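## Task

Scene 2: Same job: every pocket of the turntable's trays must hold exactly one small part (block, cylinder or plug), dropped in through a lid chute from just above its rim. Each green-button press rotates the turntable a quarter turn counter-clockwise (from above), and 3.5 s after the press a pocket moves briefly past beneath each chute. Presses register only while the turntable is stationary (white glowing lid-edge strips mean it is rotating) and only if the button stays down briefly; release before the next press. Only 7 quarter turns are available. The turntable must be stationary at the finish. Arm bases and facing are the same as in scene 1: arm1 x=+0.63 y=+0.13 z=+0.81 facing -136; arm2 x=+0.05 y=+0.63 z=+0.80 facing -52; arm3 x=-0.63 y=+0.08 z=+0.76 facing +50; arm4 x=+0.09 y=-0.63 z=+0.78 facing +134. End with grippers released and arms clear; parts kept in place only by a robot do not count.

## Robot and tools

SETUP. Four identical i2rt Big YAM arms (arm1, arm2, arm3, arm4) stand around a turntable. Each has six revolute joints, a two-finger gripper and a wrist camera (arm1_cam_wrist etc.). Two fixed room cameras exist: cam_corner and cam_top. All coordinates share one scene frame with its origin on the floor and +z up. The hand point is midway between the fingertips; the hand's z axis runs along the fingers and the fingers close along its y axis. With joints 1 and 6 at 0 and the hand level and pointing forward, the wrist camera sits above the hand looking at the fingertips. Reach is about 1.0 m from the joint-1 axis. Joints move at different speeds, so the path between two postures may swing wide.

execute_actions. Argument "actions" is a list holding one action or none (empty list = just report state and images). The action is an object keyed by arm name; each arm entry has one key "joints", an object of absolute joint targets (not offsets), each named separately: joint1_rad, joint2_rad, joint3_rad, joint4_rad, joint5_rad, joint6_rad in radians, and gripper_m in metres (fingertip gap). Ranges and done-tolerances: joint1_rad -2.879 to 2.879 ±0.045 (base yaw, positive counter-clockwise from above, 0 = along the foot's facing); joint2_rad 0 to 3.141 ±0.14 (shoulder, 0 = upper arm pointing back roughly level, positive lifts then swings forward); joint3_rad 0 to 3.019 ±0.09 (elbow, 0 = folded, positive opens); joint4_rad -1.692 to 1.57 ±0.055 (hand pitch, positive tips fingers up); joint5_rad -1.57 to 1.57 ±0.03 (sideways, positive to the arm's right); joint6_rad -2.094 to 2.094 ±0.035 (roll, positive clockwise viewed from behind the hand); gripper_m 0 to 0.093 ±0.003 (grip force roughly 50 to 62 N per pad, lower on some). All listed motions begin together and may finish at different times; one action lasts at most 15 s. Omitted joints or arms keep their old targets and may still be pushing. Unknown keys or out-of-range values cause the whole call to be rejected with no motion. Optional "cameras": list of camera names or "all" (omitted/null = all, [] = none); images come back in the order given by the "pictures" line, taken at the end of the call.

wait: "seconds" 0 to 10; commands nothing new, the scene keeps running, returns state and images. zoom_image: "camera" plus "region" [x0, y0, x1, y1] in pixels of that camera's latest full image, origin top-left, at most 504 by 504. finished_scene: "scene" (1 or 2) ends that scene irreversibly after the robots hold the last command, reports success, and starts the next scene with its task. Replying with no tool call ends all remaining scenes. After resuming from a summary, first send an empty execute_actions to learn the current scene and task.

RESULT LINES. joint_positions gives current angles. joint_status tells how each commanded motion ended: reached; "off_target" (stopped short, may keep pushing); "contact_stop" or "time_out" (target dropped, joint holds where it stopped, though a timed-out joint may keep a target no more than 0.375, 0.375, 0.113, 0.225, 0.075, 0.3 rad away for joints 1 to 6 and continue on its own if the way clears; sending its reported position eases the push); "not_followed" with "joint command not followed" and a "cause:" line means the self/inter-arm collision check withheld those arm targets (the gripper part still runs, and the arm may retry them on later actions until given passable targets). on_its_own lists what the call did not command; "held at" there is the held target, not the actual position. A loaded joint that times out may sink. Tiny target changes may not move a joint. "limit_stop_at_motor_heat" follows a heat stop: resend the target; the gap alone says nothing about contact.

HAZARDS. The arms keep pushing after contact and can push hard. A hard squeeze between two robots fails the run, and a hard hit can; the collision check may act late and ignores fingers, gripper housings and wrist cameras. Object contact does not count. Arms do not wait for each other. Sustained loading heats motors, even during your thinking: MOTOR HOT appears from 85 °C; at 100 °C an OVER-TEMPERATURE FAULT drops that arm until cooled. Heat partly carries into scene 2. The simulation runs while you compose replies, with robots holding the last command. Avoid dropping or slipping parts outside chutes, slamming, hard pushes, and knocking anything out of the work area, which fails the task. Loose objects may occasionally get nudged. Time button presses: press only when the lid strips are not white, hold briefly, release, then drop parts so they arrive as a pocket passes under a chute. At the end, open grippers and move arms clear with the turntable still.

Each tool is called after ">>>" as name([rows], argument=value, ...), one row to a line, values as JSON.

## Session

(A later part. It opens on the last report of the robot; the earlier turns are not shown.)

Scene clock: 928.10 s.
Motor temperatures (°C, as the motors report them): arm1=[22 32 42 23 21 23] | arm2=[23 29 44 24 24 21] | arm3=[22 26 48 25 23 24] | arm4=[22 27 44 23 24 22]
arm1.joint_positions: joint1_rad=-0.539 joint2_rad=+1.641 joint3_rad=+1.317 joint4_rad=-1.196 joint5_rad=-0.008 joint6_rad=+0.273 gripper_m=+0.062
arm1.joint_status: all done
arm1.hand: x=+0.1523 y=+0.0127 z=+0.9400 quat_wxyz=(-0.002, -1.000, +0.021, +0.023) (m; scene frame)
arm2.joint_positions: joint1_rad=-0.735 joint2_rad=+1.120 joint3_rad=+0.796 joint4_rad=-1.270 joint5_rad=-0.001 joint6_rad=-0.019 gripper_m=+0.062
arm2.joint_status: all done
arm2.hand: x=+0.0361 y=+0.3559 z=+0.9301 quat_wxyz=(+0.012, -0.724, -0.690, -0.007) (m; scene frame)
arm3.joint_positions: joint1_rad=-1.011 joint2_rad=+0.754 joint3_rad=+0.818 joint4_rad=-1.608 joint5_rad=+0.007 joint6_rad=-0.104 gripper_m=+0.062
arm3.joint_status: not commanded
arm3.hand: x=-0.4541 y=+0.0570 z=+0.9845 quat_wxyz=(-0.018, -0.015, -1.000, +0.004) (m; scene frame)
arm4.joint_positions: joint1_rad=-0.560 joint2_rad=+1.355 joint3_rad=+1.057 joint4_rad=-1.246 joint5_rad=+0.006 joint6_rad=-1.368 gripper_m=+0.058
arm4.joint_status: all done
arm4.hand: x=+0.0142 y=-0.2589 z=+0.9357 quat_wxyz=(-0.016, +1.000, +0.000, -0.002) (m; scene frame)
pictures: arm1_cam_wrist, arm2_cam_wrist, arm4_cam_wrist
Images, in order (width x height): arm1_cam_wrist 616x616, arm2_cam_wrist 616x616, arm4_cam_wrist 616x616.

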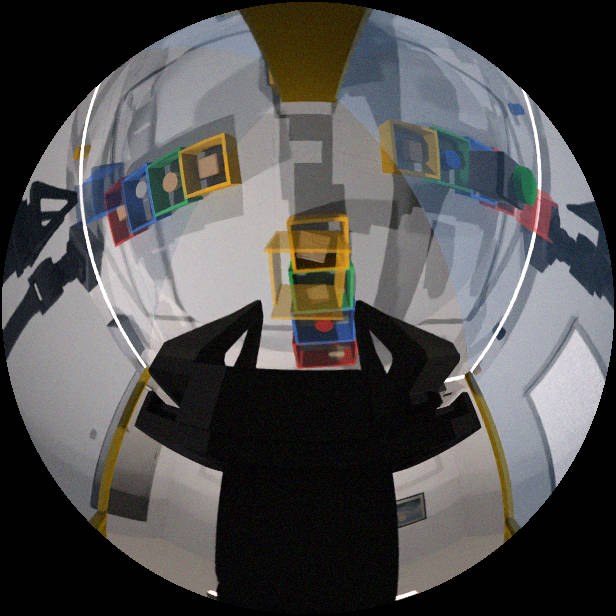

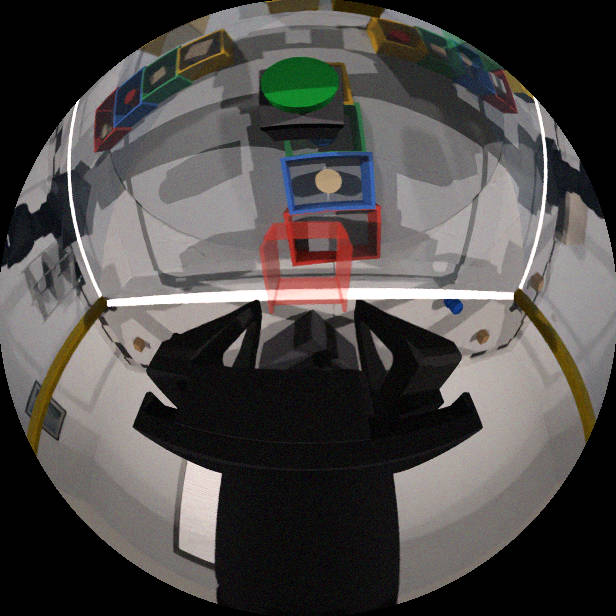

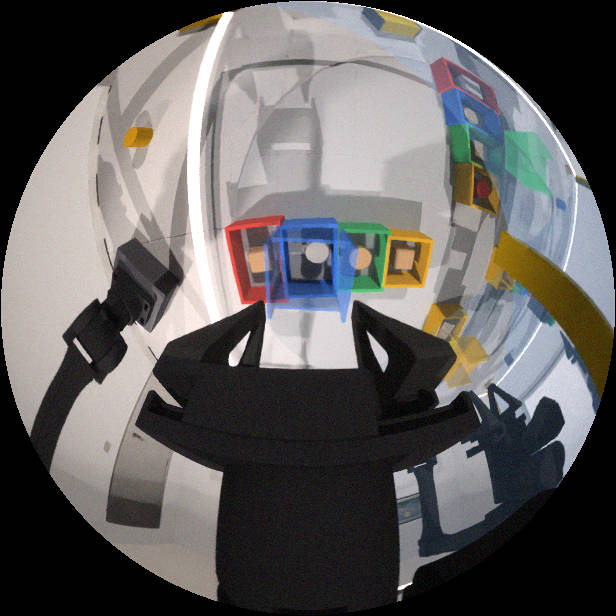

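>>> execute_actions([
  {"arm1":{"joints":{"joint2_rad":1.30,"joint3_rad":1.33,"joint4_rad":-1.53}},"arm2":{"joints":{"joint2_rad":0.79,"joint3_rad":0.811,"joint4_rad":-1.59}},"arm4":{"joints":{"joint2_rad":1.02,"joint3_rad":1.072,"joint4_rad":-1.57}}},
])

Scene clock: 933.67 s.
Motor temperatures (°C, as the motors report them): arm1=[22 32 42 23 21 23] | arm2=[23 28 44 24 24 21] | arm3=[22 26 48 25 23 24] | arm4=[22 27 44 23 24 22]
arm1.joint_positions: joint1_rad=-0.539 joint2_rad=+1.294 joint3_rad=+1.317 joint4_rad=-1.522 joint5_rad=-0.008 joint6_rad=+0.273 gripper_m=+0.062
arm1.joint_status: all done
arm1.hand: x=+0.2568 y=+0.0351 z=+1.0813 quat_wxyz=(-0.005, -0.999, +0.020, +0.033) (m; scene frame)
arm2.joint_positions: joint1_rad=-0.735 joint2_rad=+0.783 joint3_rad=+0.796 joint4_rad=-1.577 joint5_rad=-0.001 joint6_rad=-0.019 gripper_m=+0.062
arm2.joint_status: all done
arm2.hand: x=+0.0427 y=+0.4448 z=+1.0017 quat_wxyz=(+0.002, -0.724, -0.690, +0.003) (m; scene frame)
arm3.joint_positions: joint1_rad=-1.011 joint2_rad=+0.754 joint3_rad=+0.818 joint4_rad=-1.608 joint5_rad=+0.007 joint6_rad=-0.104 gripper_m=+0.062
arm3.joint_status: not commanded
arm3.hand: x=-0.4541 y=+0.0570 z=+0.9845 quat_wxyz=(-0.018, -0.015, -1.000, +0.004) (m; scene frame)
arm4.joint_positions: joint1_rad=-0.560 joint2_rad=+1.009 joint3_rad=+1.057 joint4_rad=-1.563 joint5_rad=+0.006 joint6_rad=-1.368 gripper_m=+0.058
arm4.joint_status: all done
arm4.hand: x=+0.0360 y=-0.3632 z=+1.0383 quat_wxyz=(-0.030, +1.000, +0.000, -0.005) (m; scene frame)
pictures: arm1_cam_wrist, arm2_cam_wrist, arm3_cam_wrist, arm4_cam_wrist, cam_corner, cam_top
Images, in order (width x height): arm1_cam_wrist 616x616, arm2_cam_wrist 616x616, arm3_cam_wrist 616x616, arm4_cam_wrist 616x616, cam_corner 672x504, cam_top 672x504.

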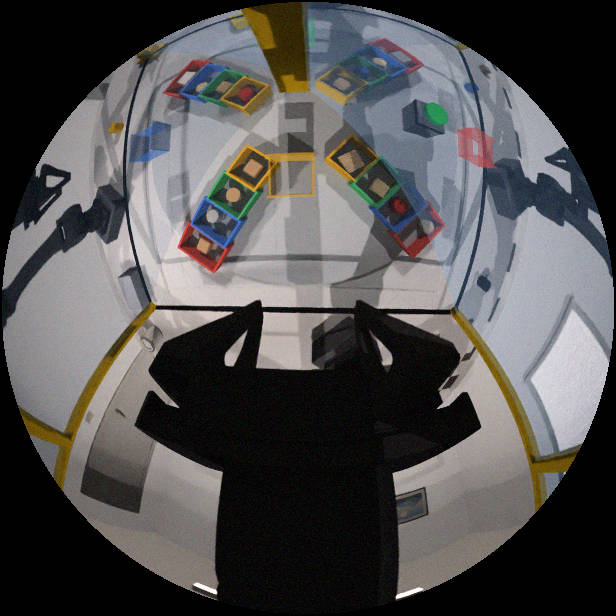

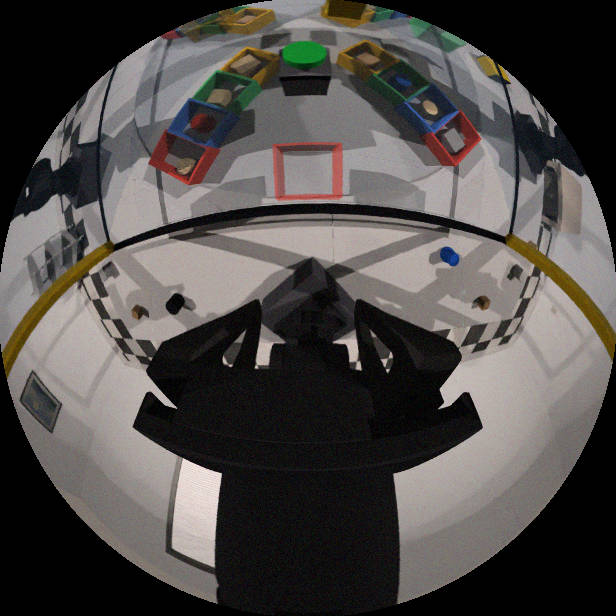

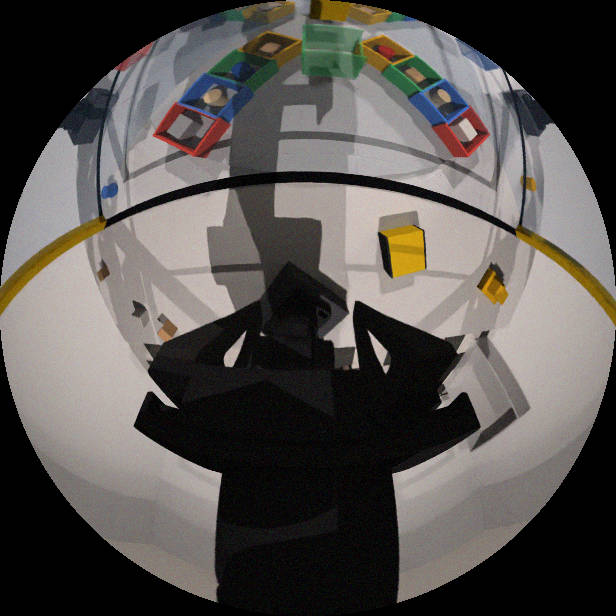

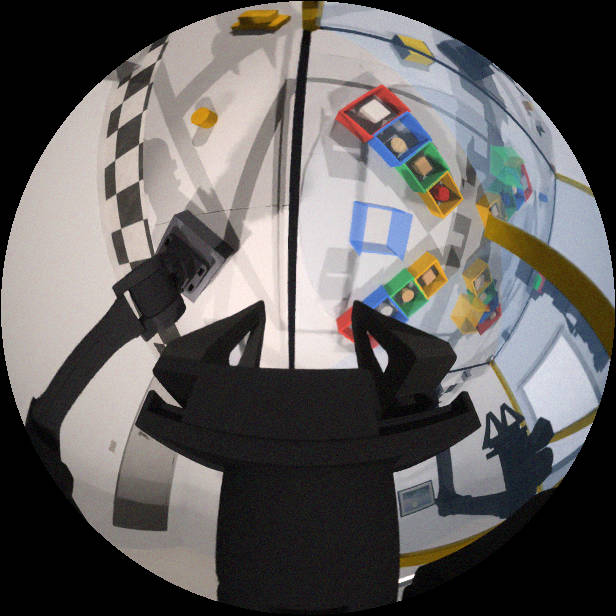

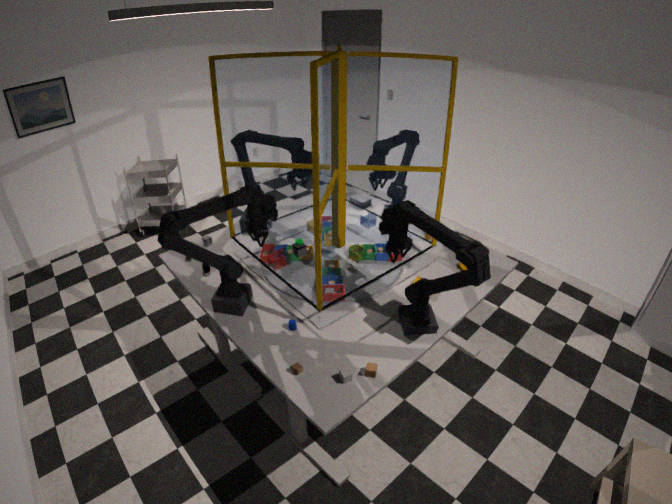

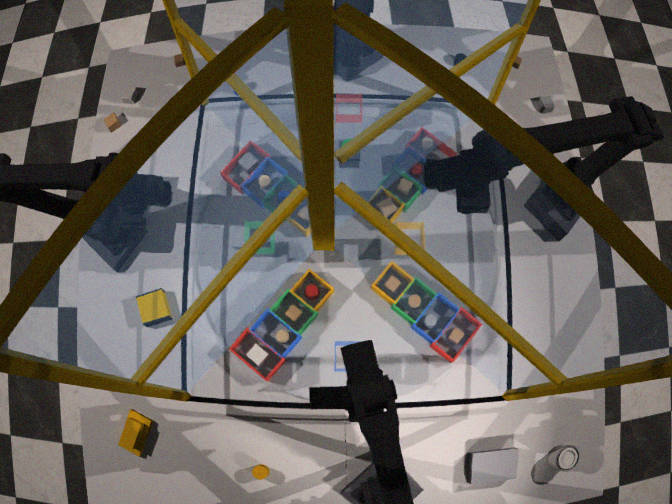

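>>> zoom_image(camera="arm2_cam_wrist", region=[130, 20, 500, 210])

>>> zoom_image(camera="arm1_cam_wrist", region=[160, 120, 460, 285])

>>> zoom_image(camera="arm3_cam_wrist", region=[140, 15, 320, 170])

Region (130, 20, 500, 210) of arm2_cam_wrist's 616x616 image, scaled by 1.362, with more detail than that image has; it fills the top 259 rows of this view, and the rest is white.

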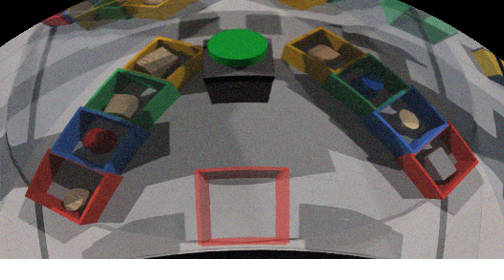

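Region (160, 120, 460, 285) of arm1_cam_wrist's 616x616 image, scaled by 1.680, with more detail than that image has; it fills the top 277 rows of this view, and the rest is white.

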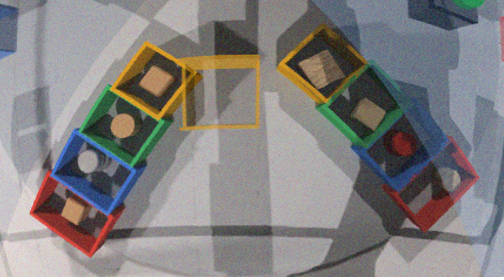

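Region (140, 15, 320, 170) of arm3_cam_wrist's 616x616 image, scaled by 2.800, with more detail than that image has; it fills the top 434 rows of this view, and the rest is white.

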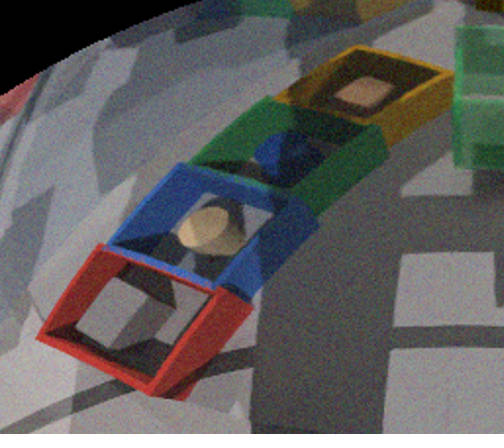

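All 16 pockets hold one part, the strips are dark, and the arms are clear.

>>> finished_scene(scene=2)

The scene is finished: the task was done.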